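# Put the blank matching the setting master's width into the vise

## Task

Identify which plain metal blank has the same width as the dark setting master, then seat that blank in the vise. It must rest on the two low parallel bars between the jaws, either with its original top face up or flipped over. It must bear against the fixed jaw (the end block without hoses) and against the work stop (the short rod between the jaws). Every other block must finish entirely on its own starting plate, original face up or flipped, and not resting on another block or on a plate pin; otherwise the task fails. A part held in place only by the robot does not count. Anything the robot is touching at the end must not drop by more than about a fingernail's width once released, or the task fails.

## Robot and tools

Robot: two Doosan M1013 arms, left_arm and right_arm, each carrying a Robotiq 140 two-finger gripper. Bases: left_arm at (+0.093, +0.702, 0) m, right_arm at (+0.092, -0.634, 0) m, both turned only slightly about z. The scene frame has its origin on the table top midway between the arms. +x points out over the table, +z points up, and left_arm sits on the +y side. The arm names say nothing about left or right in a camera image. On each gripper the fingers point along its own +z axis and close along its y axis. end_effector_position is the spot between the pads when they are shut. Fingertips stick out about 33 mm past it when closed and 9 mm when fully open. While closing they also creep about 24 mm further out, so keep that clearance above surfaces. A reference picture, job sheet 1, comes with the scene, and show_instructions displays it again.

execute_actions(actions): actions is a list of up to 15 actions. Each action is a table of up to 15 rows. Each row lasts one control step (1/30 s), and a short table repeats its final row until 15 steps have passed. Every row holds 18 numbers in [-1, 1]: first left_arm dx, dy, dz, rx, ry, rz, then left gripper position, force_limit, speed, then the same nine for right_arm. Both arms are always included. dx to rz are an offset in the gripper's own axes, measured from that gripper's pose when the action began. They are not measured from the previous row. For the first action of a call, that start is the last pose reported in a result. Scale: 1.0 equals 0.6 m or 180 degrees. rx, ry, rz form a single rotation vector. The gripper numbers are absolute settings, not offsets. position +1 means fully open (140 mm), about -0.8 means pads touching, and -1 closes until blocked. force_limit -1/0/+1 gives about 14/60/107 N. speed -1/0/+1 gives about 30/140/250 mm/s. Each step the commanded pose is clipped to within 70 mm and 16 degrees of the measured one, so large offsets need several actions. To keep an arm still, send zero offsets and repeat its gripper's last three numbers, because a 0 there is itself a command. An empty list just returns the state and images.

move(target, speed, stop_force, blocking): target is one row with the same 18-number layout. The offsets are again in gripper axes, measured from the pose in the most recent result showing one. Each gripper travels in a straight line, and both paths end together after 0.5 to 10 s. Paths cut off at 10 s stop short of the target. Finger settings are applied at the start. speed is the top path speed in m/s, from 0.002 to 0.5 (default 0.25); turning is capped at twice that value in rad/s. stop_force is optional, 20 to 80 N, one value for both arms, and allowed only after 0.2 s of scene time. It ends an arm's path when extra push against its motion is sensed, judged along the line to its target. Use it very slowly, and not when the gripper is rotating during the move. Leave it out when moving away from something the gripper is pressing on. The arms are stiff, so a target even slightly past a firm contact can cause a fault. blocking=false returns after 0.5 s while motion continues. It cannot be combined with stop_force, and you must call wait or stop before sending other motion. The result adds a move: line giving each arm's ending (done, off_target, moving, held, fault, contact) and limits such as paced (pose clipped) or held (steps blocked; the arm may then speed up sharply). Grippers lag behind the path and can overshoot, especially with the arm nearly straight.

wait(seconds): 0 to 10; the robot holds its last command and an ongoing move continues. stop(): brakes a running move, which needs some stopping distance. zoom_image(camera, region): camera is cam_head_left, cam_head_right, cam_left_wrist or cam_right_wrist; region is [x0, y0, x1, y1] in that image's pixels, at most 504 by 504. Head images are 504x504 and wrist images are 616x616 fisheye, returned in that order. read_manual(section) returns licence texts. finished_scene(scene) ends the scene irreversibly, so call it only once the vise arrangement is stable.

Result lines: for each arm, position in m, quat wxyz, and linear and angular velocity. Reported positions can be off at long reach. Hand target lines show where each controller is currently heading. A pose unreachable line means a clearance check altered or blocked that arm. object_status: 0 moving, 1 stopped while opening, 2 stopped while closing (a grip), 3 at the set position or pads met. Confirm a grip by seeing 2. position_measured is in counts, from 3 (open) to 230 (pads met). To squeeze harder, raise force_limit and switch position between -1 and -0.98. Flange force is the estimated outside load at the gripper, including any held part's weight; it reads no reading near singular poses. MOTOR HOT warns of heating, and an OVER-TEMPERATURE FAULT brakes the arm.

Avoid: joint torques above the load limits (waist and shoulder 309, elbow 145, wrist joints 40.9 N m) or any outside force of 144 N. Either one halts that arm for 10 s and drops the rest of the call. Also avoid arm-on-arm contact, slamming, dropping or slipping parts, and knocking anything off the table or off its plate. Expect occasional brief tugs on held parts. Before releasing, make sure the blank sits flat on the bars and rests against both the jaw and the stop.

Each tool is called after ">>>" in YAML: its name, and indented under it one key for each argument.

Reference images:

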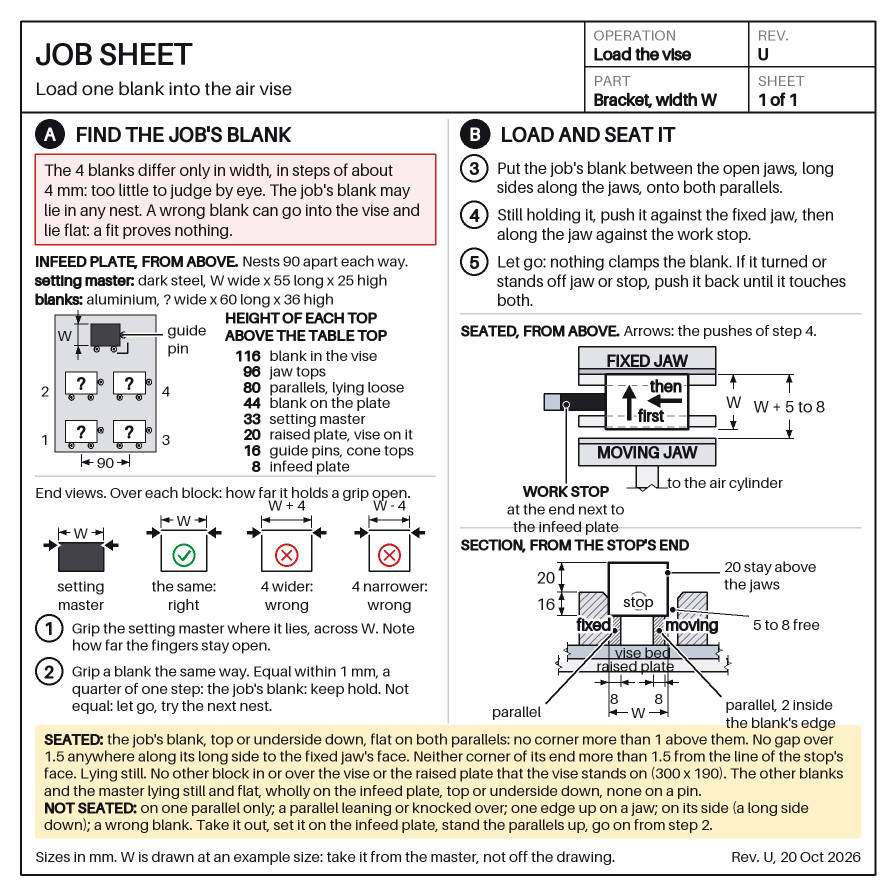

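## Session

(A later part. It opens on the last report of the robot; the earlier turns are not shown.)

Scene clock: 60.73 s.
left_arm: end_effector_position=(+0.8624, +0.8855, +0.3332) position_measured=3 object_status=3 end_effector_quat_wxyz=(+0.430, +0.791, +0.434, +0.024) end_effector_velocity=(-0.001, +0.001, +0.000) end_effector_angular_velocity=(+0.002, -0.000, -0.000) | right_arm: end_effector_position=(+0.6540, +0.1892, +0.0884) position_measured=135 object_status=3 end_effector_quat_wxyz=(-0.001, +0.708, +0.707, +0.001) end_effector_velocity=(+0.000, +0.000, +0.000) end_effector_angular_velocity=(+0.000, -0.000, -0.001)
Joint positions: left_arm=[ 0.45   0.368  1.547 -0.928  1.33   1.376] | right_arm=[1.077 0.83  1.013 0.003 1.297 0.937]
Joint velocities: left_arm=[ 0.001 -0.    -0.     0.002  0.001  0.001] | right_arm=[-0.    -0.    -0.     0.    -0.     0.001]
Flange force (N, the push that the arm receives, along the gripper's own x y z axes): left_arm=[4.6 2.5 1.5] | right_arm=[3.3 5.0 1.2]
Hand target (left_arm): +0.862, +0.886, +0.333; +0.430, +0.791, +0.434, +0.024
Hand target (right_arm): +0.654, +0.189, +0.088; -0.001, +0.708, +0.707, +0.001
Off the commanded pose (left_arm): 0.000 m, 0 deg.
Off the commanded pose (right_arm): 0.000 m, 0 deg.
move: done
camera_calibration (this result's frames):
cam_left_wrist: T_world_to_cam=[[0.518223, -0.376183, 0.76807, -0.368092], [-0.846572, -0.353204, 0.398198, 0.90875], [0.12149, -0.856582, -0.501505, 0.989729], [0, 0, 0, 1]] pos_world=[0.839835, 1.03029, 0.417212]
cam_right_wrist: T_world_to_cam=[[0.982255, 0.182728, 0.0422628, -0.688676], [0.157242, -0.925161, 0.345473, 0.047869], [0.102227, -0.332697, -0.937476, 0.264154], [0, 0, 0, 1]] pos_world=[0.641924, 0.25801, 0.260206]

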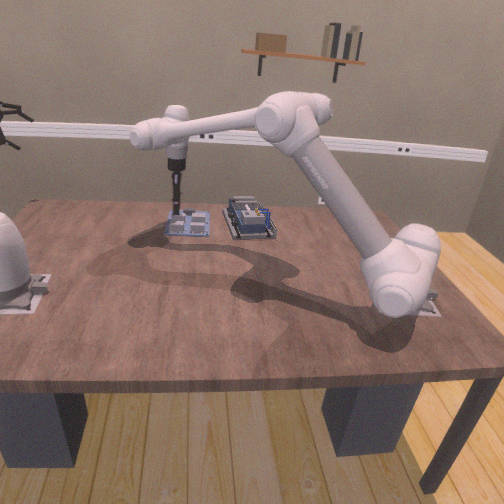

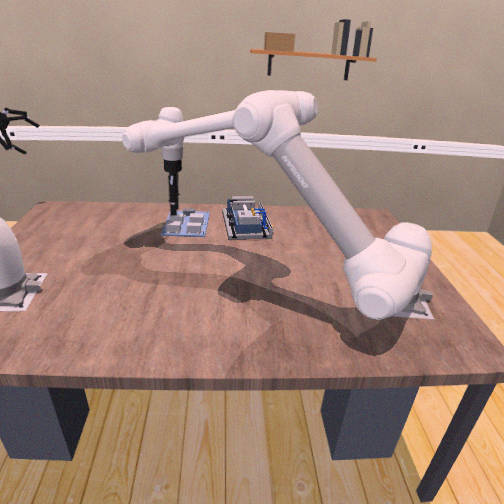

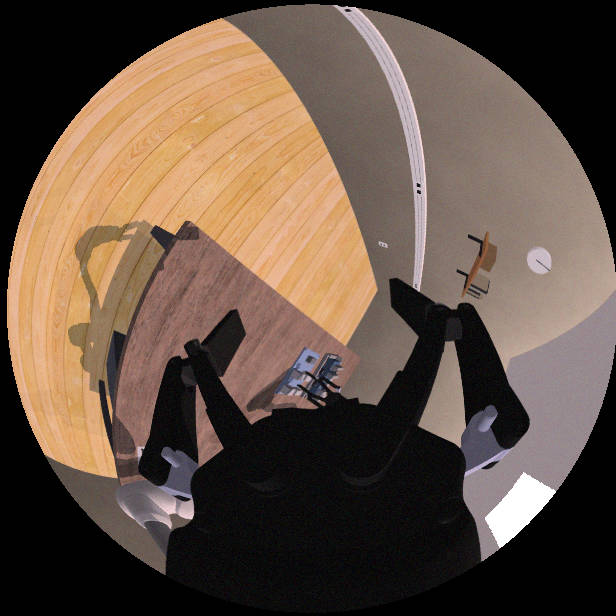

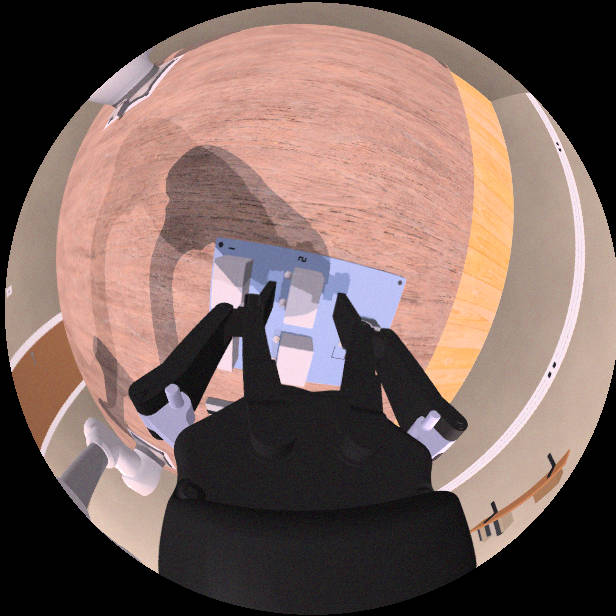

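>>> move:
  target: [0,0,0,0,0,0,1,0,0,0,-0.001,0.047,0,0,0,-0.3,-0.6,-0.6]
  speed: 0.06

>>> move:
  target: [0,0,0,0,0,0,1,0,0,0,0,0,0,0,0,-1,-0.6,-0.6]

>>> zoom_image:
  camera: "cam_right_wrist"
  region: [210, 200, 410, 400]

Scene clock: 65.43 s.
left_arm: end_effector_position=(+0.8624, +0.8855, +0.3332) position_measured=3 object_status=3 end_effector_quat_wxyz=(+0.430, +0.791, +0.434, +0.024) end_effector_velocity=(+0.000, -0.001, -0.000) end_effector_angular_velocity=(-0.001, -0.000, -0.001) | right_arm: end_effector_position=(+0.6534, +0.1892, +0.0601) position_measured=167 object_status=3 end_effector_quat_wxyz=(-0.001, +0.708, +0.707, +0.001) end_effector_velocity=(+0.001, +0.001, +0.001) end_effector_angular_velocity=(+0.002, -0.001, +0.000)
Joint positions: left_arm=[ 0.45   0.368  1.547 -0.928  1.33   1.376] | right_arm=[1.077 0.844 1.038 0.003 1.257 0.938]
Joint velocities: left_arm=[-0.001  0.     0.    -0.001  0.     0.001] | right_arm=[ 0.    -0.    -0.001 -0.    -0.001 -0.   ]
Flange force (N, the push that the arm receives, along the gripper's own x y z axes): left_arm=[8.5 3.8 2.0] | right_arm=[-2.5 0.2 -0.8]
Hand target (left_arm): +0.862, +0.886, +0.333; +0.430, +0.791, +0.434, +0.024
Hand target (right_arm): +0.653, +0.189, +0.060; -0.001, +0.708, +0.707, +0.001
Off the commanded pose (left_arm): 0.000 m, 0 deg.
Off the commanded pose (right_arm): 0.000 m, 0 deg.
move: done
camera_calibration (this result's frames):
cam_left_wrist: T_world_to_cam=[[0.518223, -0.376183, 0.76807, -0.368093], [-0.846572, -0.353205, 0.398198, 0.90875], [0.12149, -0.856582, -0.501505, 0.989729], [0, 0, 0, 1]] pos_world=[0.839835, 1.03029, 0.417211]
cam_right_wrist: T_world_to_cam=[[0.982246, 0.18277, 0.042285, -0.686897], [0.15726, -0.925107, 0.34561, 0.0577476], [0.102285, -0.332824, -0.937425, 0.237686], [0, 0, 0, 1]] pos_world=[0.641309, 0.258074, 0.2319]

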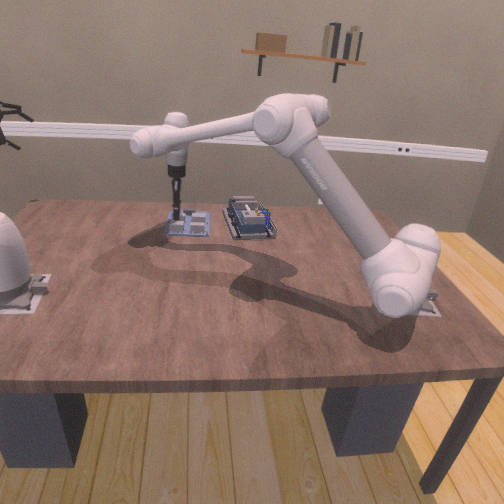

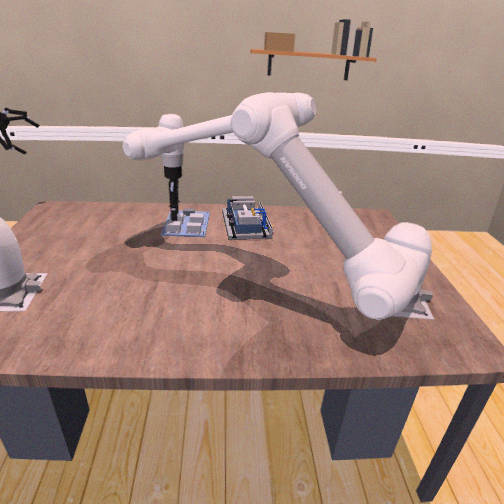

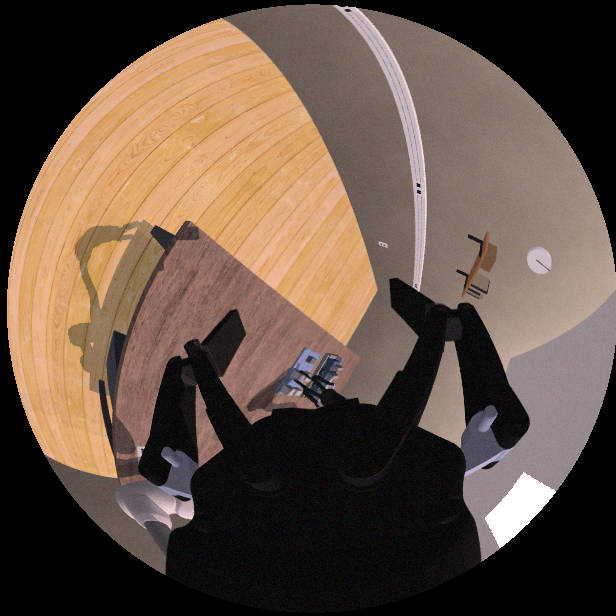

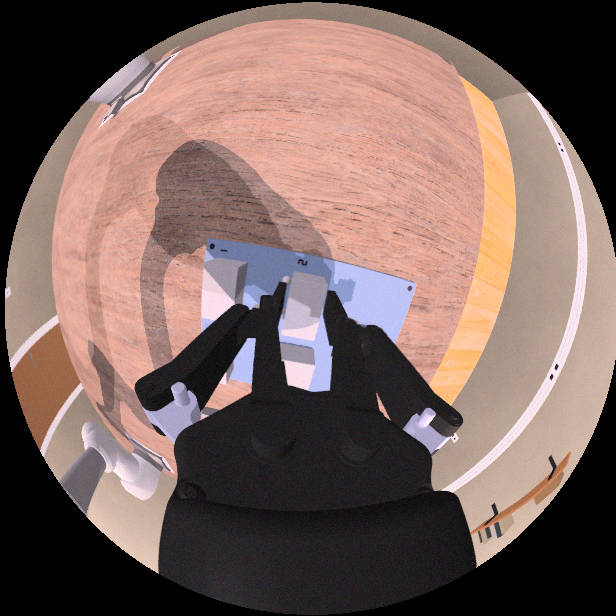

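Scene clock: 65.93 s.
left_arm: end_effector_position=(+0.8624, +0.8855, +0.3332) position_measured=3 object_status=3 end_effector_quat_wxyz=(+0.430, +0.791, +0.434, +0.024) end_effector_velocity=(-0.000, +0.000, +0.000) end_effector_angular_velocity=(+0.002, -0.000, +0.000) | right_arm: end_effector_position=(+0.6534, +0.1892, +0.0601) position_measured=181 object_status=2 end_effector_quat_wxyz=(-0.001, +0.708, +0.707, +0.001) end_effector_velocity=(-0.000, -0.001, -0.001) end_effector_angular_velocity=(-0.001, +0.002, -0.001)
Joint positions: left_arm=[ 0.45   0.368  1.547 -0.928  1.33   1.376] | right_arm=[1.077 0.844 1.038 0.003 1.257 0.938]
Joint velocities: left_arm=[ 0.    -0.001  0.     0.001 -0.001  0.   ] | right_arm=[-0.001  0.001  0.001  0.001  0.001  0.   ]
Flange force (N, the push that the arm receives, along the gripper's own x y z axes): left_arm=[4.2 2.8 0.2] | right_arm=[1.5 4.5 -8.5]
Hand target (left_arm): +0.862, +0.886, +0.333; +0.430, +0.791, +0.434, +0.024
Hand target (right_arm): +0.653, +0.189, +0.060; -0.001, +0.708, +0.707, +0.001
Off the commanded pose (left_arm): 0.000 m, 0 deg.
Off the commanded pose (right_arm): 0.000 m, 0 deg.
move: done
camera_calibration (this result's frames):
cam_left_wrist: T_world_to_cam=[[0.518224, -0.376183, 0.76807, -0.368093], [-0.846572, -0.353205, 0.398198, 0.90875], [0.12149, -0.856582, -0.501505, 0.989729], [0, 0, 0, 1]] pos_world=[0.839835, 1.03029, 0.417211]
cam_right_wrist: T_world_to_cam=[[0.982247, 0.182765, 0.0422832, -0.686894], [0.157257, -0.925113, 0.345596, 0.0577574], [0.10228, -0.332812, -0.93743, 0.23769], [0, 0, 0, 1]] pos_world=[0.641306, 0.258078, 0.231901]

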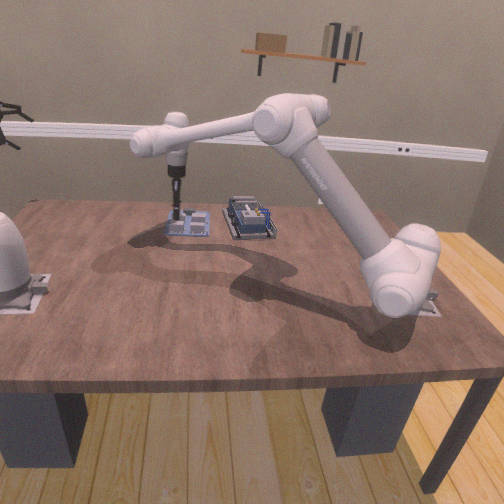

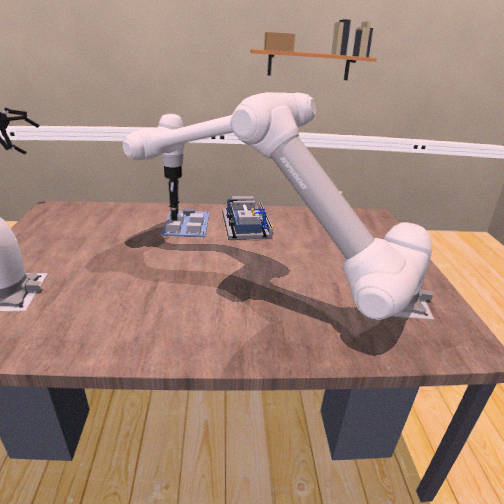

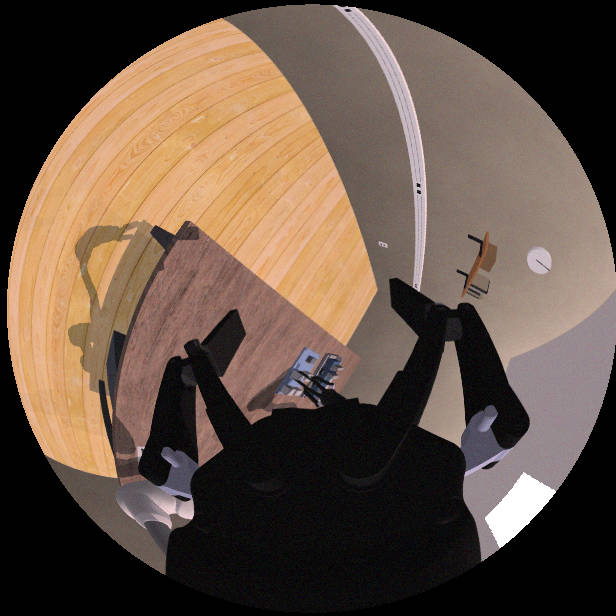

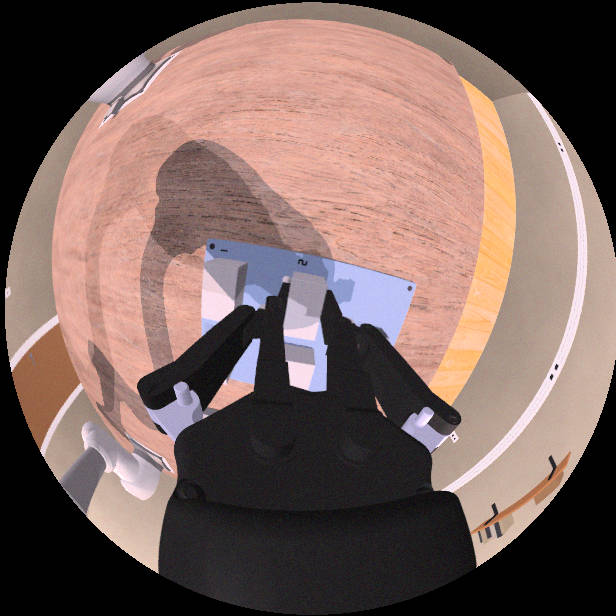

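Region (210, 200, 410, 400) of cam_right_wrist's 616x616 image, scaled by 2.520, with more detail than that image has.

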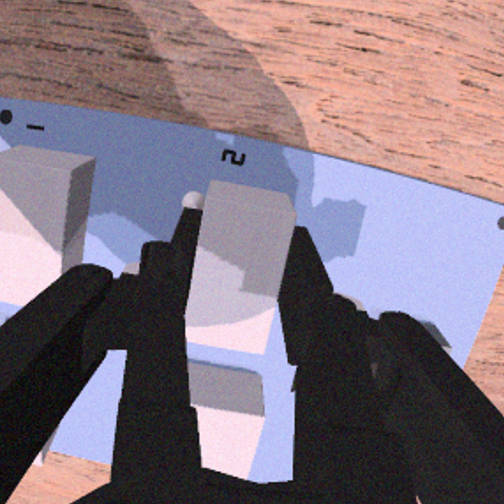

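>>> move:
  target: [0,0,0,0,0,0,1,0,0,0,0,0,0,0,0,-0.1,-0.6,0.3]

>>> move:
  target: [0,0,0,0,0,0,1,0,0,0,0,-0.045,0,0,0,-0.1,-0.6,0.3]
  speed: 0.1

>>> move:
  target: [0,0,0,0,0,0,1,0,0,-0.146,-0.152,0,0,0,0,-0.1,-0.6,0.3]
  speed: 0.15

>>> move:
  target: [0,0,0,0,0,0,1,0,0,0,0,0.045,0,0,0,-0.2,-0.6,-0.6]
  speed: 0.05

>>> zoom_image:
  camera: "cam_right_wrist"
  region: [210, 200, 410, 400]

Scene clock: 74.07 s.
left_arm: end_effector_position=(+0.8624, +0.8855, +0.3332) position_measured=3 object_status=3 end_effector_quat_wxyz=(+0.430, +0.791, +0.434, +0.024) end_effector_velocity=(-0.000, +0.000, +0.000) end_effector_angular_velocity=(-0.001, -0.000, -0.000) | right_arm: end_effector_position=(+0.6534, +0.1892, +0.0601) position_measured=141 object_status=3 end_effector_quat_wxyz=(-0.001, +0.708, +0.707, +0.001) end_effector_velocity=(+0.000, +0.000, +0.001) end_effector_angular_velocity=(+0.001, -0.001, +0.000)
Joint positions: left_arm=[ 0.45   0.368  1.547 -0.928  1.33   1.376] | right_arm=[1.077 0.844 1.038 0.003 1.257 0.938]
Joint velocities: left_arm=[ 0.001 -0.     0.    -0.     0.001  0.   ] | right_arm=[ 0.    -0.001 -0.    -0.    -0.    -0.   ]
Flange force (N, the push that the arm receives, along the gripper's own x y z axes): left_arm=[8.0 5.1 1.9] | right_arm=[4.6 6.3 -0.3]
Hand target (left_arm): +0.862, +0.886, +0.333; +0.430, +0.791, +0.434, +0.024
Hand target (right_arm): +0.653, +0.189, +0.060; -0.001, +0.708, +0.707, +0.001
Off the commanded pose (left_arm): 0.000 m, 0 deg.
Off the commanded pose (right_arm): 0.000 m, 0 deg.
move: done
camera_calibration (this result's frames):
cam_right_wrist: T_world_to_cam=[[0.982248, 0.182766, 0.0422592, -0.686883], [0.157264, -0.925104, 0.345618, 0.0577442], [0.102261, -0.332836, -0.937423, 0.237694], [0, 0, 0, 1]] pos_world=[0.641301, 0.258071, 0.23189]

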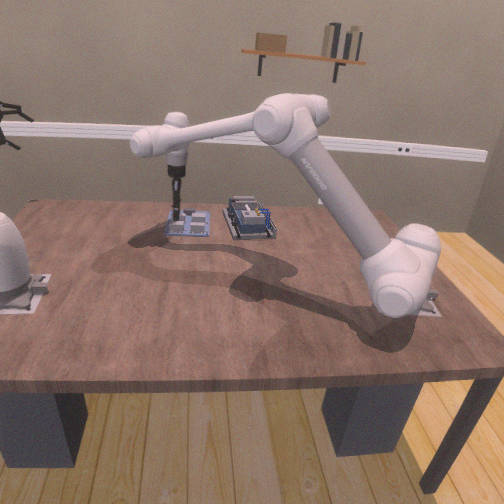

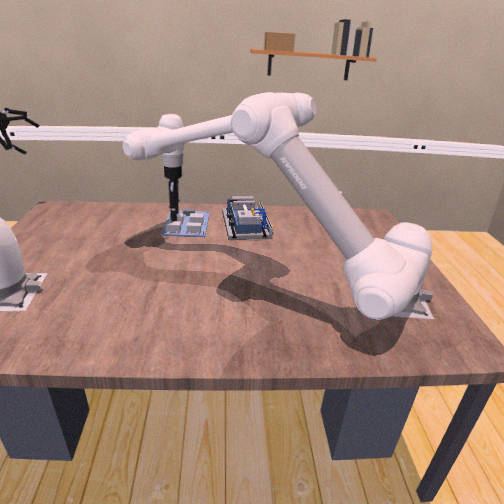

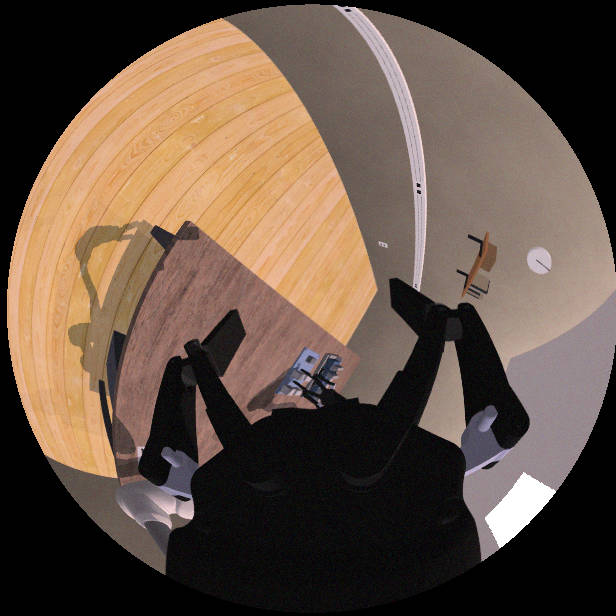

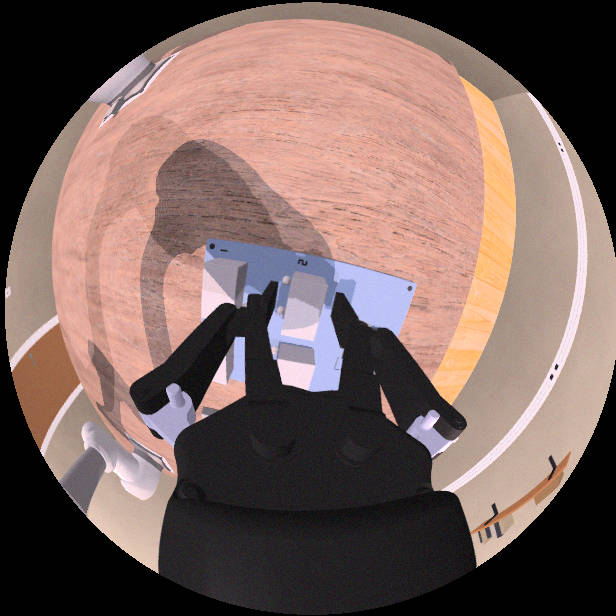

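Scene clock: 74.77 s.
left_arm: end_effector_position=(+0.8624, +0.8855, +0.3332) position_measured=3 object_status=3 end_effector_quat_wxyz=(+0.430, +0.791, +0.434, +0.024) end_effector_velocity=(+0.000, +0.000, -0.001) end_effector_angular_velocity=(+0.000, +0.001, +0.000) | right_arm: end_effector_position=(+0.6534, +0.1892, +0.0872) position_measured=141 object_status=3 end_effector_quat_wxyz=(-0.001, +0.708, +0.707, +0.001) end_effector_velocity=(-0.001, +0.000, +0.001) end_effector_angular_velocity=(+0.000, -0.000, +0.001)
Joint positions: left_arm=[ 0.45   0.368  1.547 -0.928  1.33   1.376] | right_arm=[1.077 0.83  1.015 0.003 1.294 0.938]
Joint velocities: left_arm=[ 0.     0.001  0.     0.    -0.001  0.001] | right_arm=[ 0.001 -0.001 -0.    -0.     0.001 -0.   ]
Flange force (N, the push that the arm receives, along the gripper's own x y z axes): left_arm=[8.5 3.7 1.1] | right_arm=[-3.7 0.2 0.7]
Hand target (left_arm): +0.862, +0.886, +0.333; +0.430, +0.791, +0.434, +0.024
Hand target (right_arm): +0.653, +0.189, +0.087; -0.001, +0.708, +0.707, +0.001
Off the commanded pose (left_arm): 0.000 m, 0 deg.
Off the commanded pose (right_arm): 0.000 m, 0 deg.
move: done
camera_calibration (this result's frames):
cam_right_wrist: T_world_to_cam=[[0.982237, 0.182826, 0.0422621, -0.688], [0.157323, -0.925108, 0.34558, 0.0483484], [0.102278, -0.332792, -0.937437, 0.263021], [0, 0, 0, 1]] pos_world=[0.641271, 0.258043, 0.258934]

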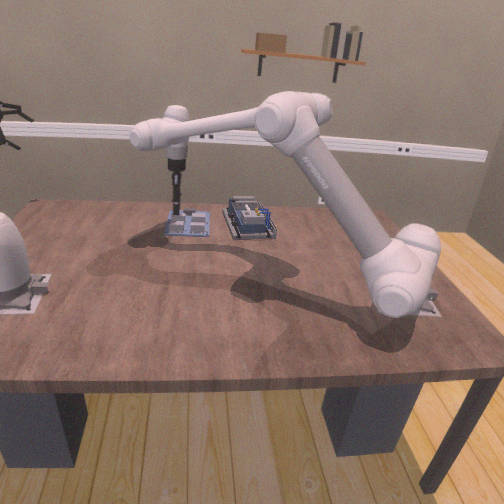

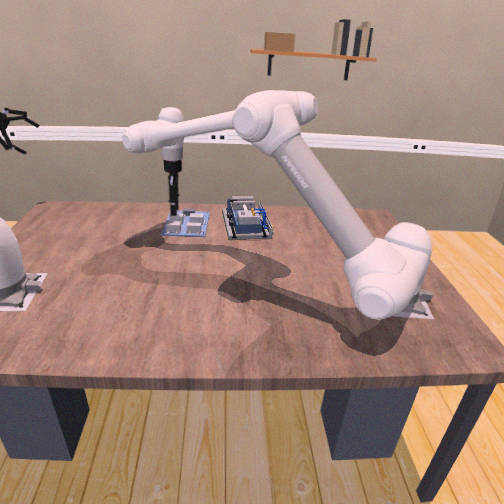

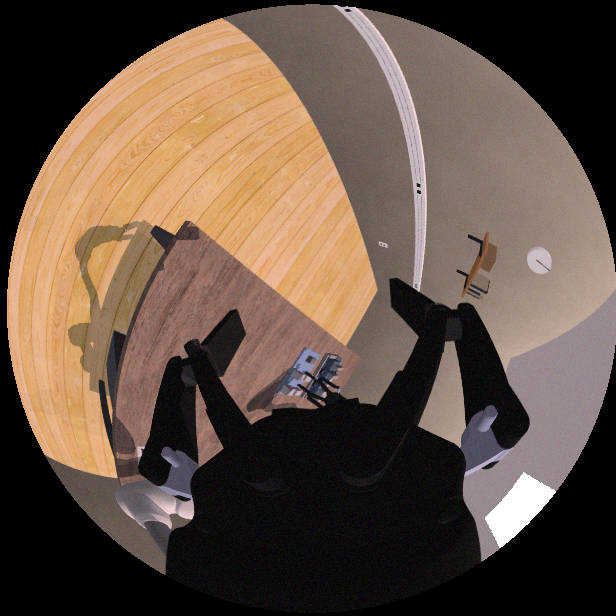

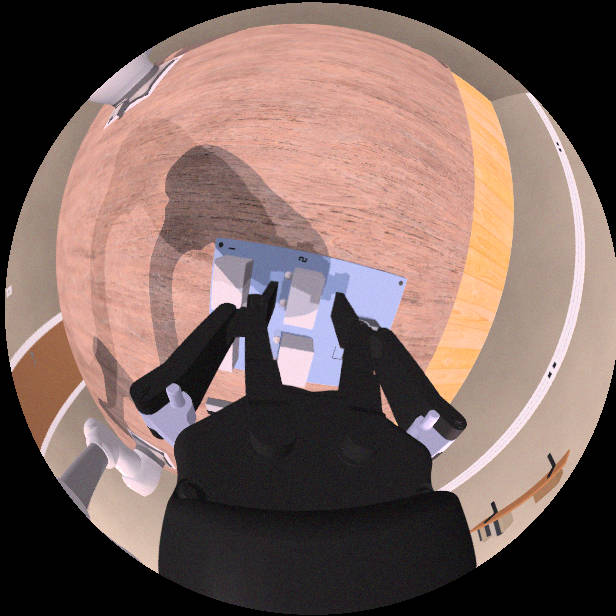

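Scene clock: 75.93 s.
left_arm: end_effector_position=(+0.8624, +0.8855, +0.3332) position_measured=3 object_status=3 end_effector_quat_wxyz=(+0.430, +0.791, +0.434, +0.024) end_effector_velocity=(+0.000, -0.000, -0.000) end_effector_angular_velocity=(+0.001, +0.000, -0.001) | right_arm: end_effector_position=(+0.5622, +0.1017, +0.0872) position_measured=141 object_status=3 end_effector_quat_wxyz=(-0.001, +0.708, +0.707, +0.001) end_effector_velocity=(-0.000, -0.001, -0.000) end_effector_angular_velocity=(-0.001, +0.001, -0.001)
Joint positions: left_arm=[ 0.45   0.368  1.547 -0.928  1.33   1.376] | right_arm=[1.102 0.629 1.375 0.003 1.136 0.962]
Joint velocities: left_arm=[-0.001  0.     0.     0.001 -0.     0.   ] | right_arm=[-0.    -0.     0.001  0.     0.001  0.001]
Flange force (N, the push that the arm receives, along the gripper's own x y z axes): left_arm=[9.6 5.5 0.5] | right_arm=[-0.5 2.6 0.2]
Hand target (left_arm): +0.862, +0.886, +0.333; +0.430, +0.791, +0.434, +0.024
Hand target (right_arm): +0.562, +0.102, +0.087; -0.001, +0.708, +0.707, +0.001
Off the commanded pose (left_arm): 0.000 m, 0 deg.
Off the commanded pose (right_arm): 0.000 m, 0 deg.
move: done
camera_calibration (this result's frames):
cam_left_wrist: T_world_to_cam=[[0.518224, -0.376183, 0.76807, -0.368093], [-0.846572, -0.353205, 0.398199, 0.90875], [0.12149, -0.856582, -0.501505, 0.989729], [0, 0, 0, 1]] pos_world=[0.839835, 1.03029, 0.417211]
cam_right_wrist: T_world_to_cam=[[0.982227, 0.18287, 0.0422968, -0.582459], [0.15736, -0.925123, 0.345522, -0.0182708], [0.102316, -0.332725, -0.937457, 0.243265], [0, 0, 0, 1]] pos_world=[0.550092, 0.170552, 0.259]

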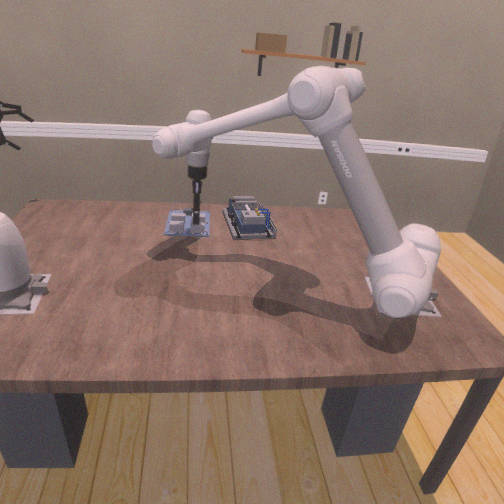

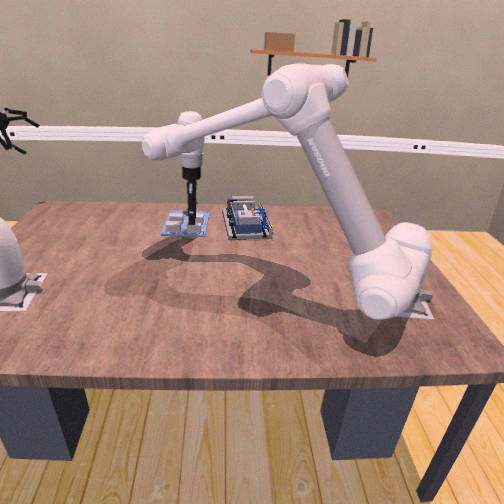

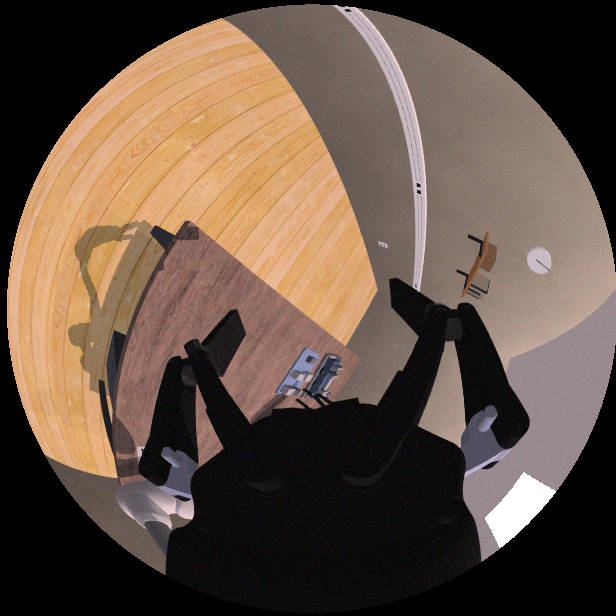

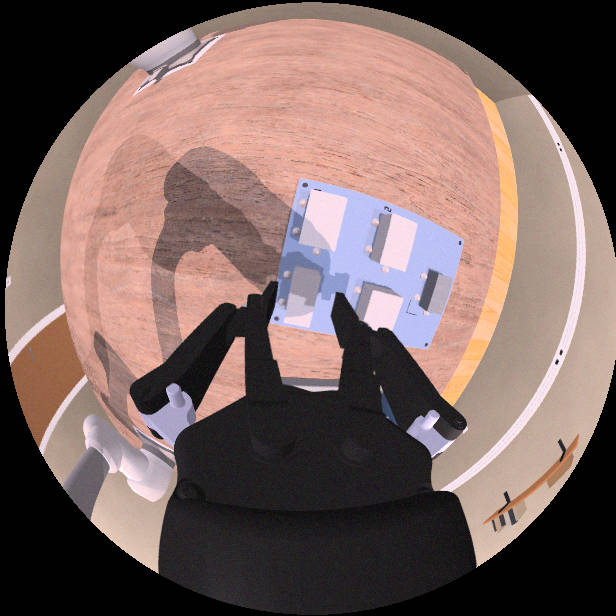

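Scene clock: 76.73 s.
left_arm: end_effector_position=(+0.8624, +0.8855, +0.3332) position_measured=3 object_status=3 end_effector_quat_wxyz=(+0.430, +0.791, +0.434, +0.024) end_effector_velocity=(-0.000, -0.000, +0.000) end_effector_angular_velocity=(+0.000, -0.000, -0.001) | right_arm: end_effector_position=(+0.5622, +0.1018, +0.0602) position_measured=154 object_status=3 end_effector_quat_wxyz=(-0.001, +0.708, +0.707, +0.001) end_effector_velocity=(-0.000, +0.000, +0.000) end_effector_angular_velocity=(+0.001, -0.001, +0.000)
Joint positions: left_arm=[ 0.45   0.368  1.547 -0.928  1.33   1.376] | right_arm=[1.102 0.648 1.395 0.003 1.097 0.962]
Joint velocities: left_arm=[ 0.    -0.    -0.     0.     0.001  0.   ] | right_arm=[ 0. -0. -0.  0. -0.  0.]
Flange force (N, the push that the arm receives, along the gripper's own x y z axes): left_arm=[9.4 4.2 0.1] | right_arm=[-1.9 2.4 -1.5]
Hand target (left_arm): +0.862, +0.886, +0.333; +0.430, +0.791, +0.434, +0.024
Hand target (right_arm): +0.562, +0.102, +0.060; -0.001, +0.708, +0.707, +0.001
Off the commanded pose (left_arm): 0.000 m, 0 deg.
Off the commanded pose (right_arm): 0.000 m, 0 deg.
move: done
camera_calibration (this result's frames):
cam_right_wrist: T_world_to_cam=[[0.982234, 0.182835, 0.0422728, -0.581288], [0.157331, -0.925117, 0.345552, -0.00885063], [0.102286, -0.332762, -0.937447, 0.217954], [0, 0, 0, 1]] pos_world=[0.55006, 0.170619, 0.231951]

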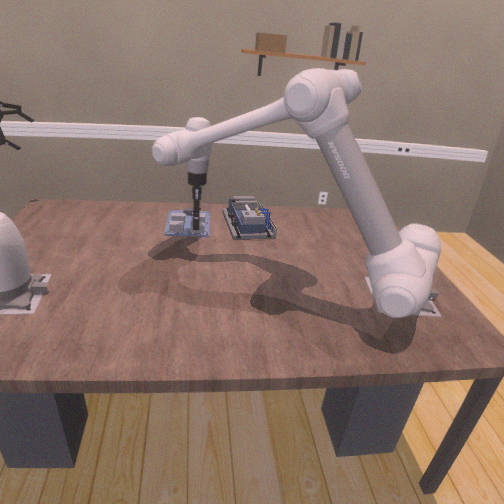

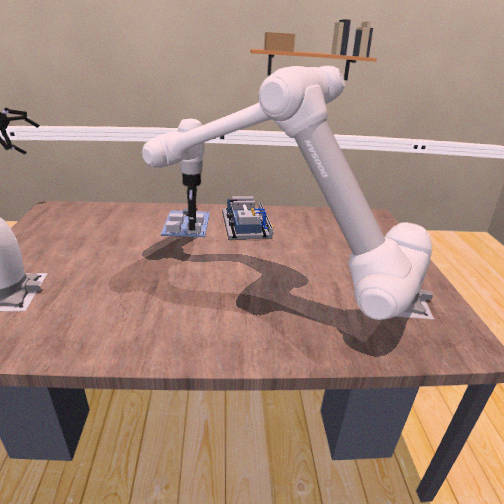

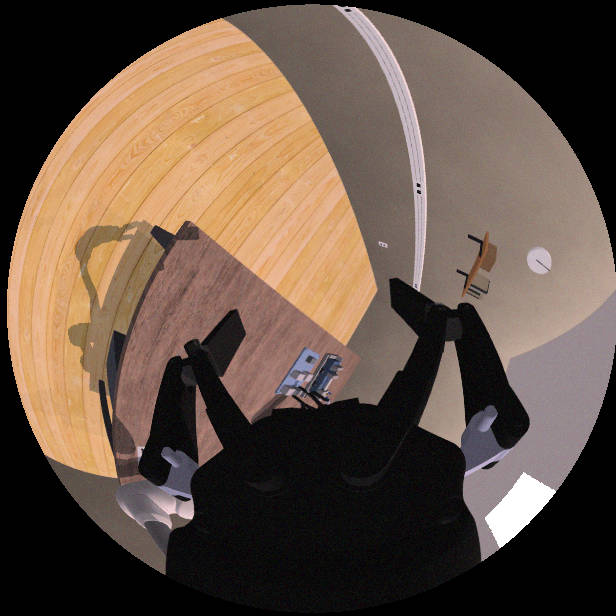

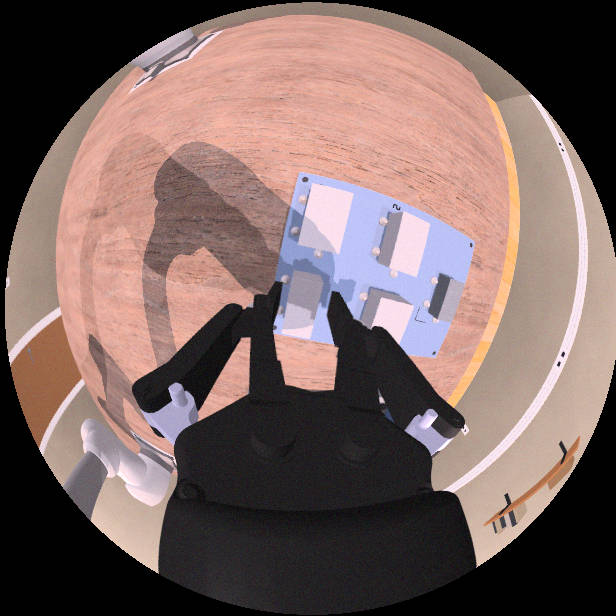

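Region (210, 200, 410, 400) of cam_right_wrist's 616x616 image, scaled by 2.520, with more detail than that image has.

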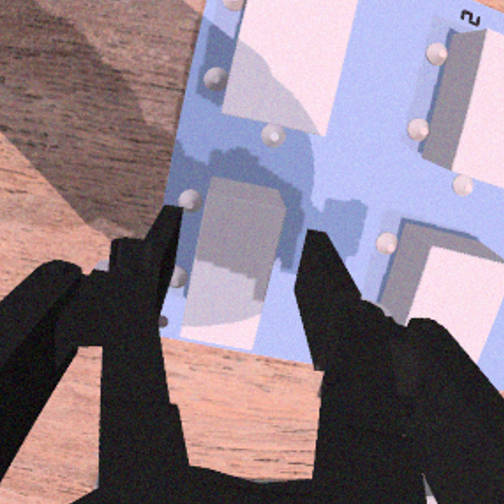

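>>> move:
  target: [0,0,0,0,0,0,1,0,0,0,-0.001,0,0,0,0,-1,-0.6,-0.6]
  speed: 0.01

Scene clock: 79.33 s.
left_arm: end_effector_position=(+0.8624, +0.8855, +0.3332) position_measured=3 object_status=3 end_effector_quat_wxyz=(+0.430, +0.791, +0.434, +0.024) end_effector_velocity=(-0.000, +0.001, -0.000) end_effector_angular_velocity=(-0.000, +0.000, +0.001) | right_arm: end_effector_position=(+0.5615, +0.1018, +0.0602) position_measured=188 object_status=2 end_effector_quat_wxyz=(-0.001, +0.708, +0.707, +0.001) end_effector_velocity=(-0.000, +0.001, +0.001) end_effector_angular_velocity=(+0.001, -0.000, +0.001)
Joint positions: left_arm=[ 0.45   0.368  1.547 -0.928  1.33   1.376] | right_arm=[1.103 0.648 1.396 0.003 1.096 0.962]
Joint velocities: left_arm=[ 0.001 -0.     0.    -0.     0.     0.   ] | right_arm=[ 0.001 -0.    -0.001  0.     0.    -0.   ]
Flange force (N, the push that the arm receives, along the gripper's own x y z axes): left_arm=[4.5 2.9 1.2] | right_arm=[1.4 6.3 0.1]
Hand target (left_arm): +0.862, +0.886, +0.333; +0.430, +0.791, +0.434, +0.024
Hand target (right_arm): +0.562, +0.102, +0.060; -0.001, +0.708, +0.707, +0.001
Off the commanded pose (left_arm): 0.000 m, 0 deg.
Off the commanded pose (right_arm): 0.000 m, 0 deg.
move: done
camera_calibration (this result's frames):
cam_left_wrist: T_world_to_cam=[[0.518223, -0.376183, 0.76807, -0.368093], [-0.846572, -0.353204, 0.398198, 0.90875], [0.12149, -0.856582, -0.501505, 0.989729], [0, 0, 0, 1]] pos_world=[0.839835, 1.03029, 0.417212]
cam_right_wrist: T_world_to_cam=[[0.982239, 0.182822, 0.0422252, -0.580684], [0.157334, -0.925115, 0.345555, -0.00874617], [0.102238, -0.332774, -0.937448, 0.21802], [0, 0, 0, 1]] pos_world=[0.549457, 0.170622, 0.231924]

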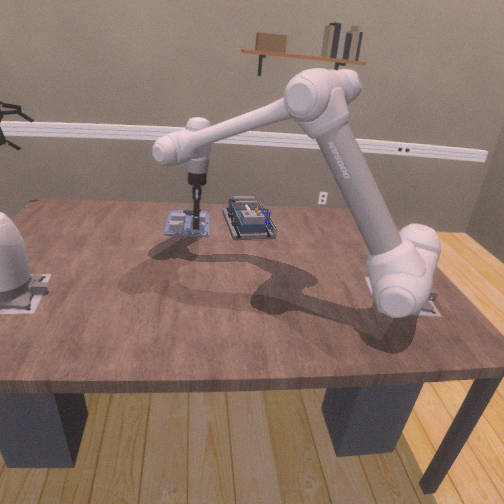

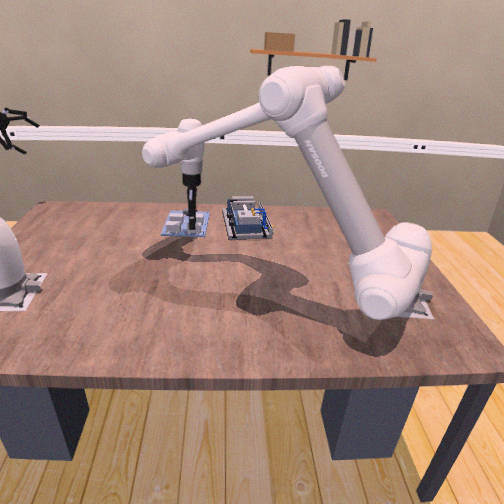

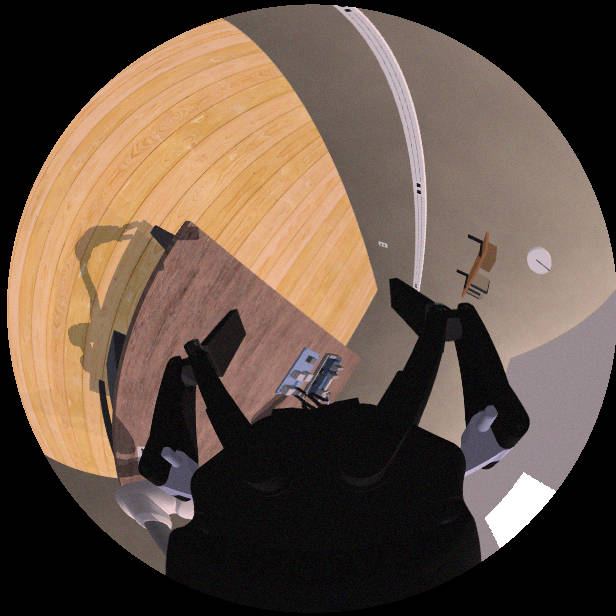

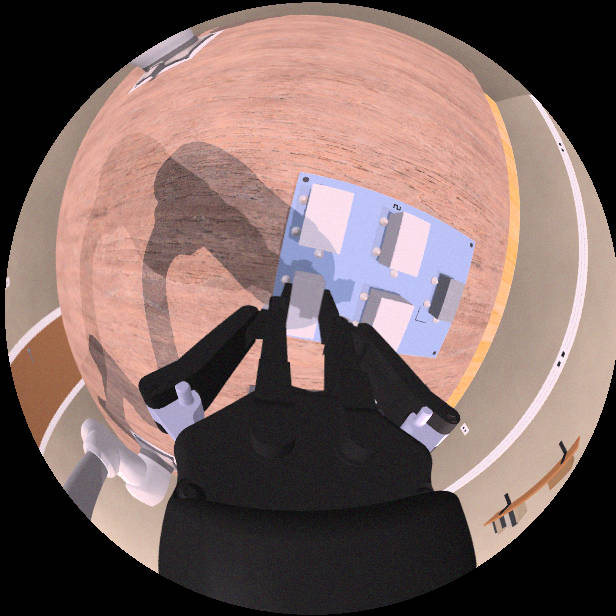

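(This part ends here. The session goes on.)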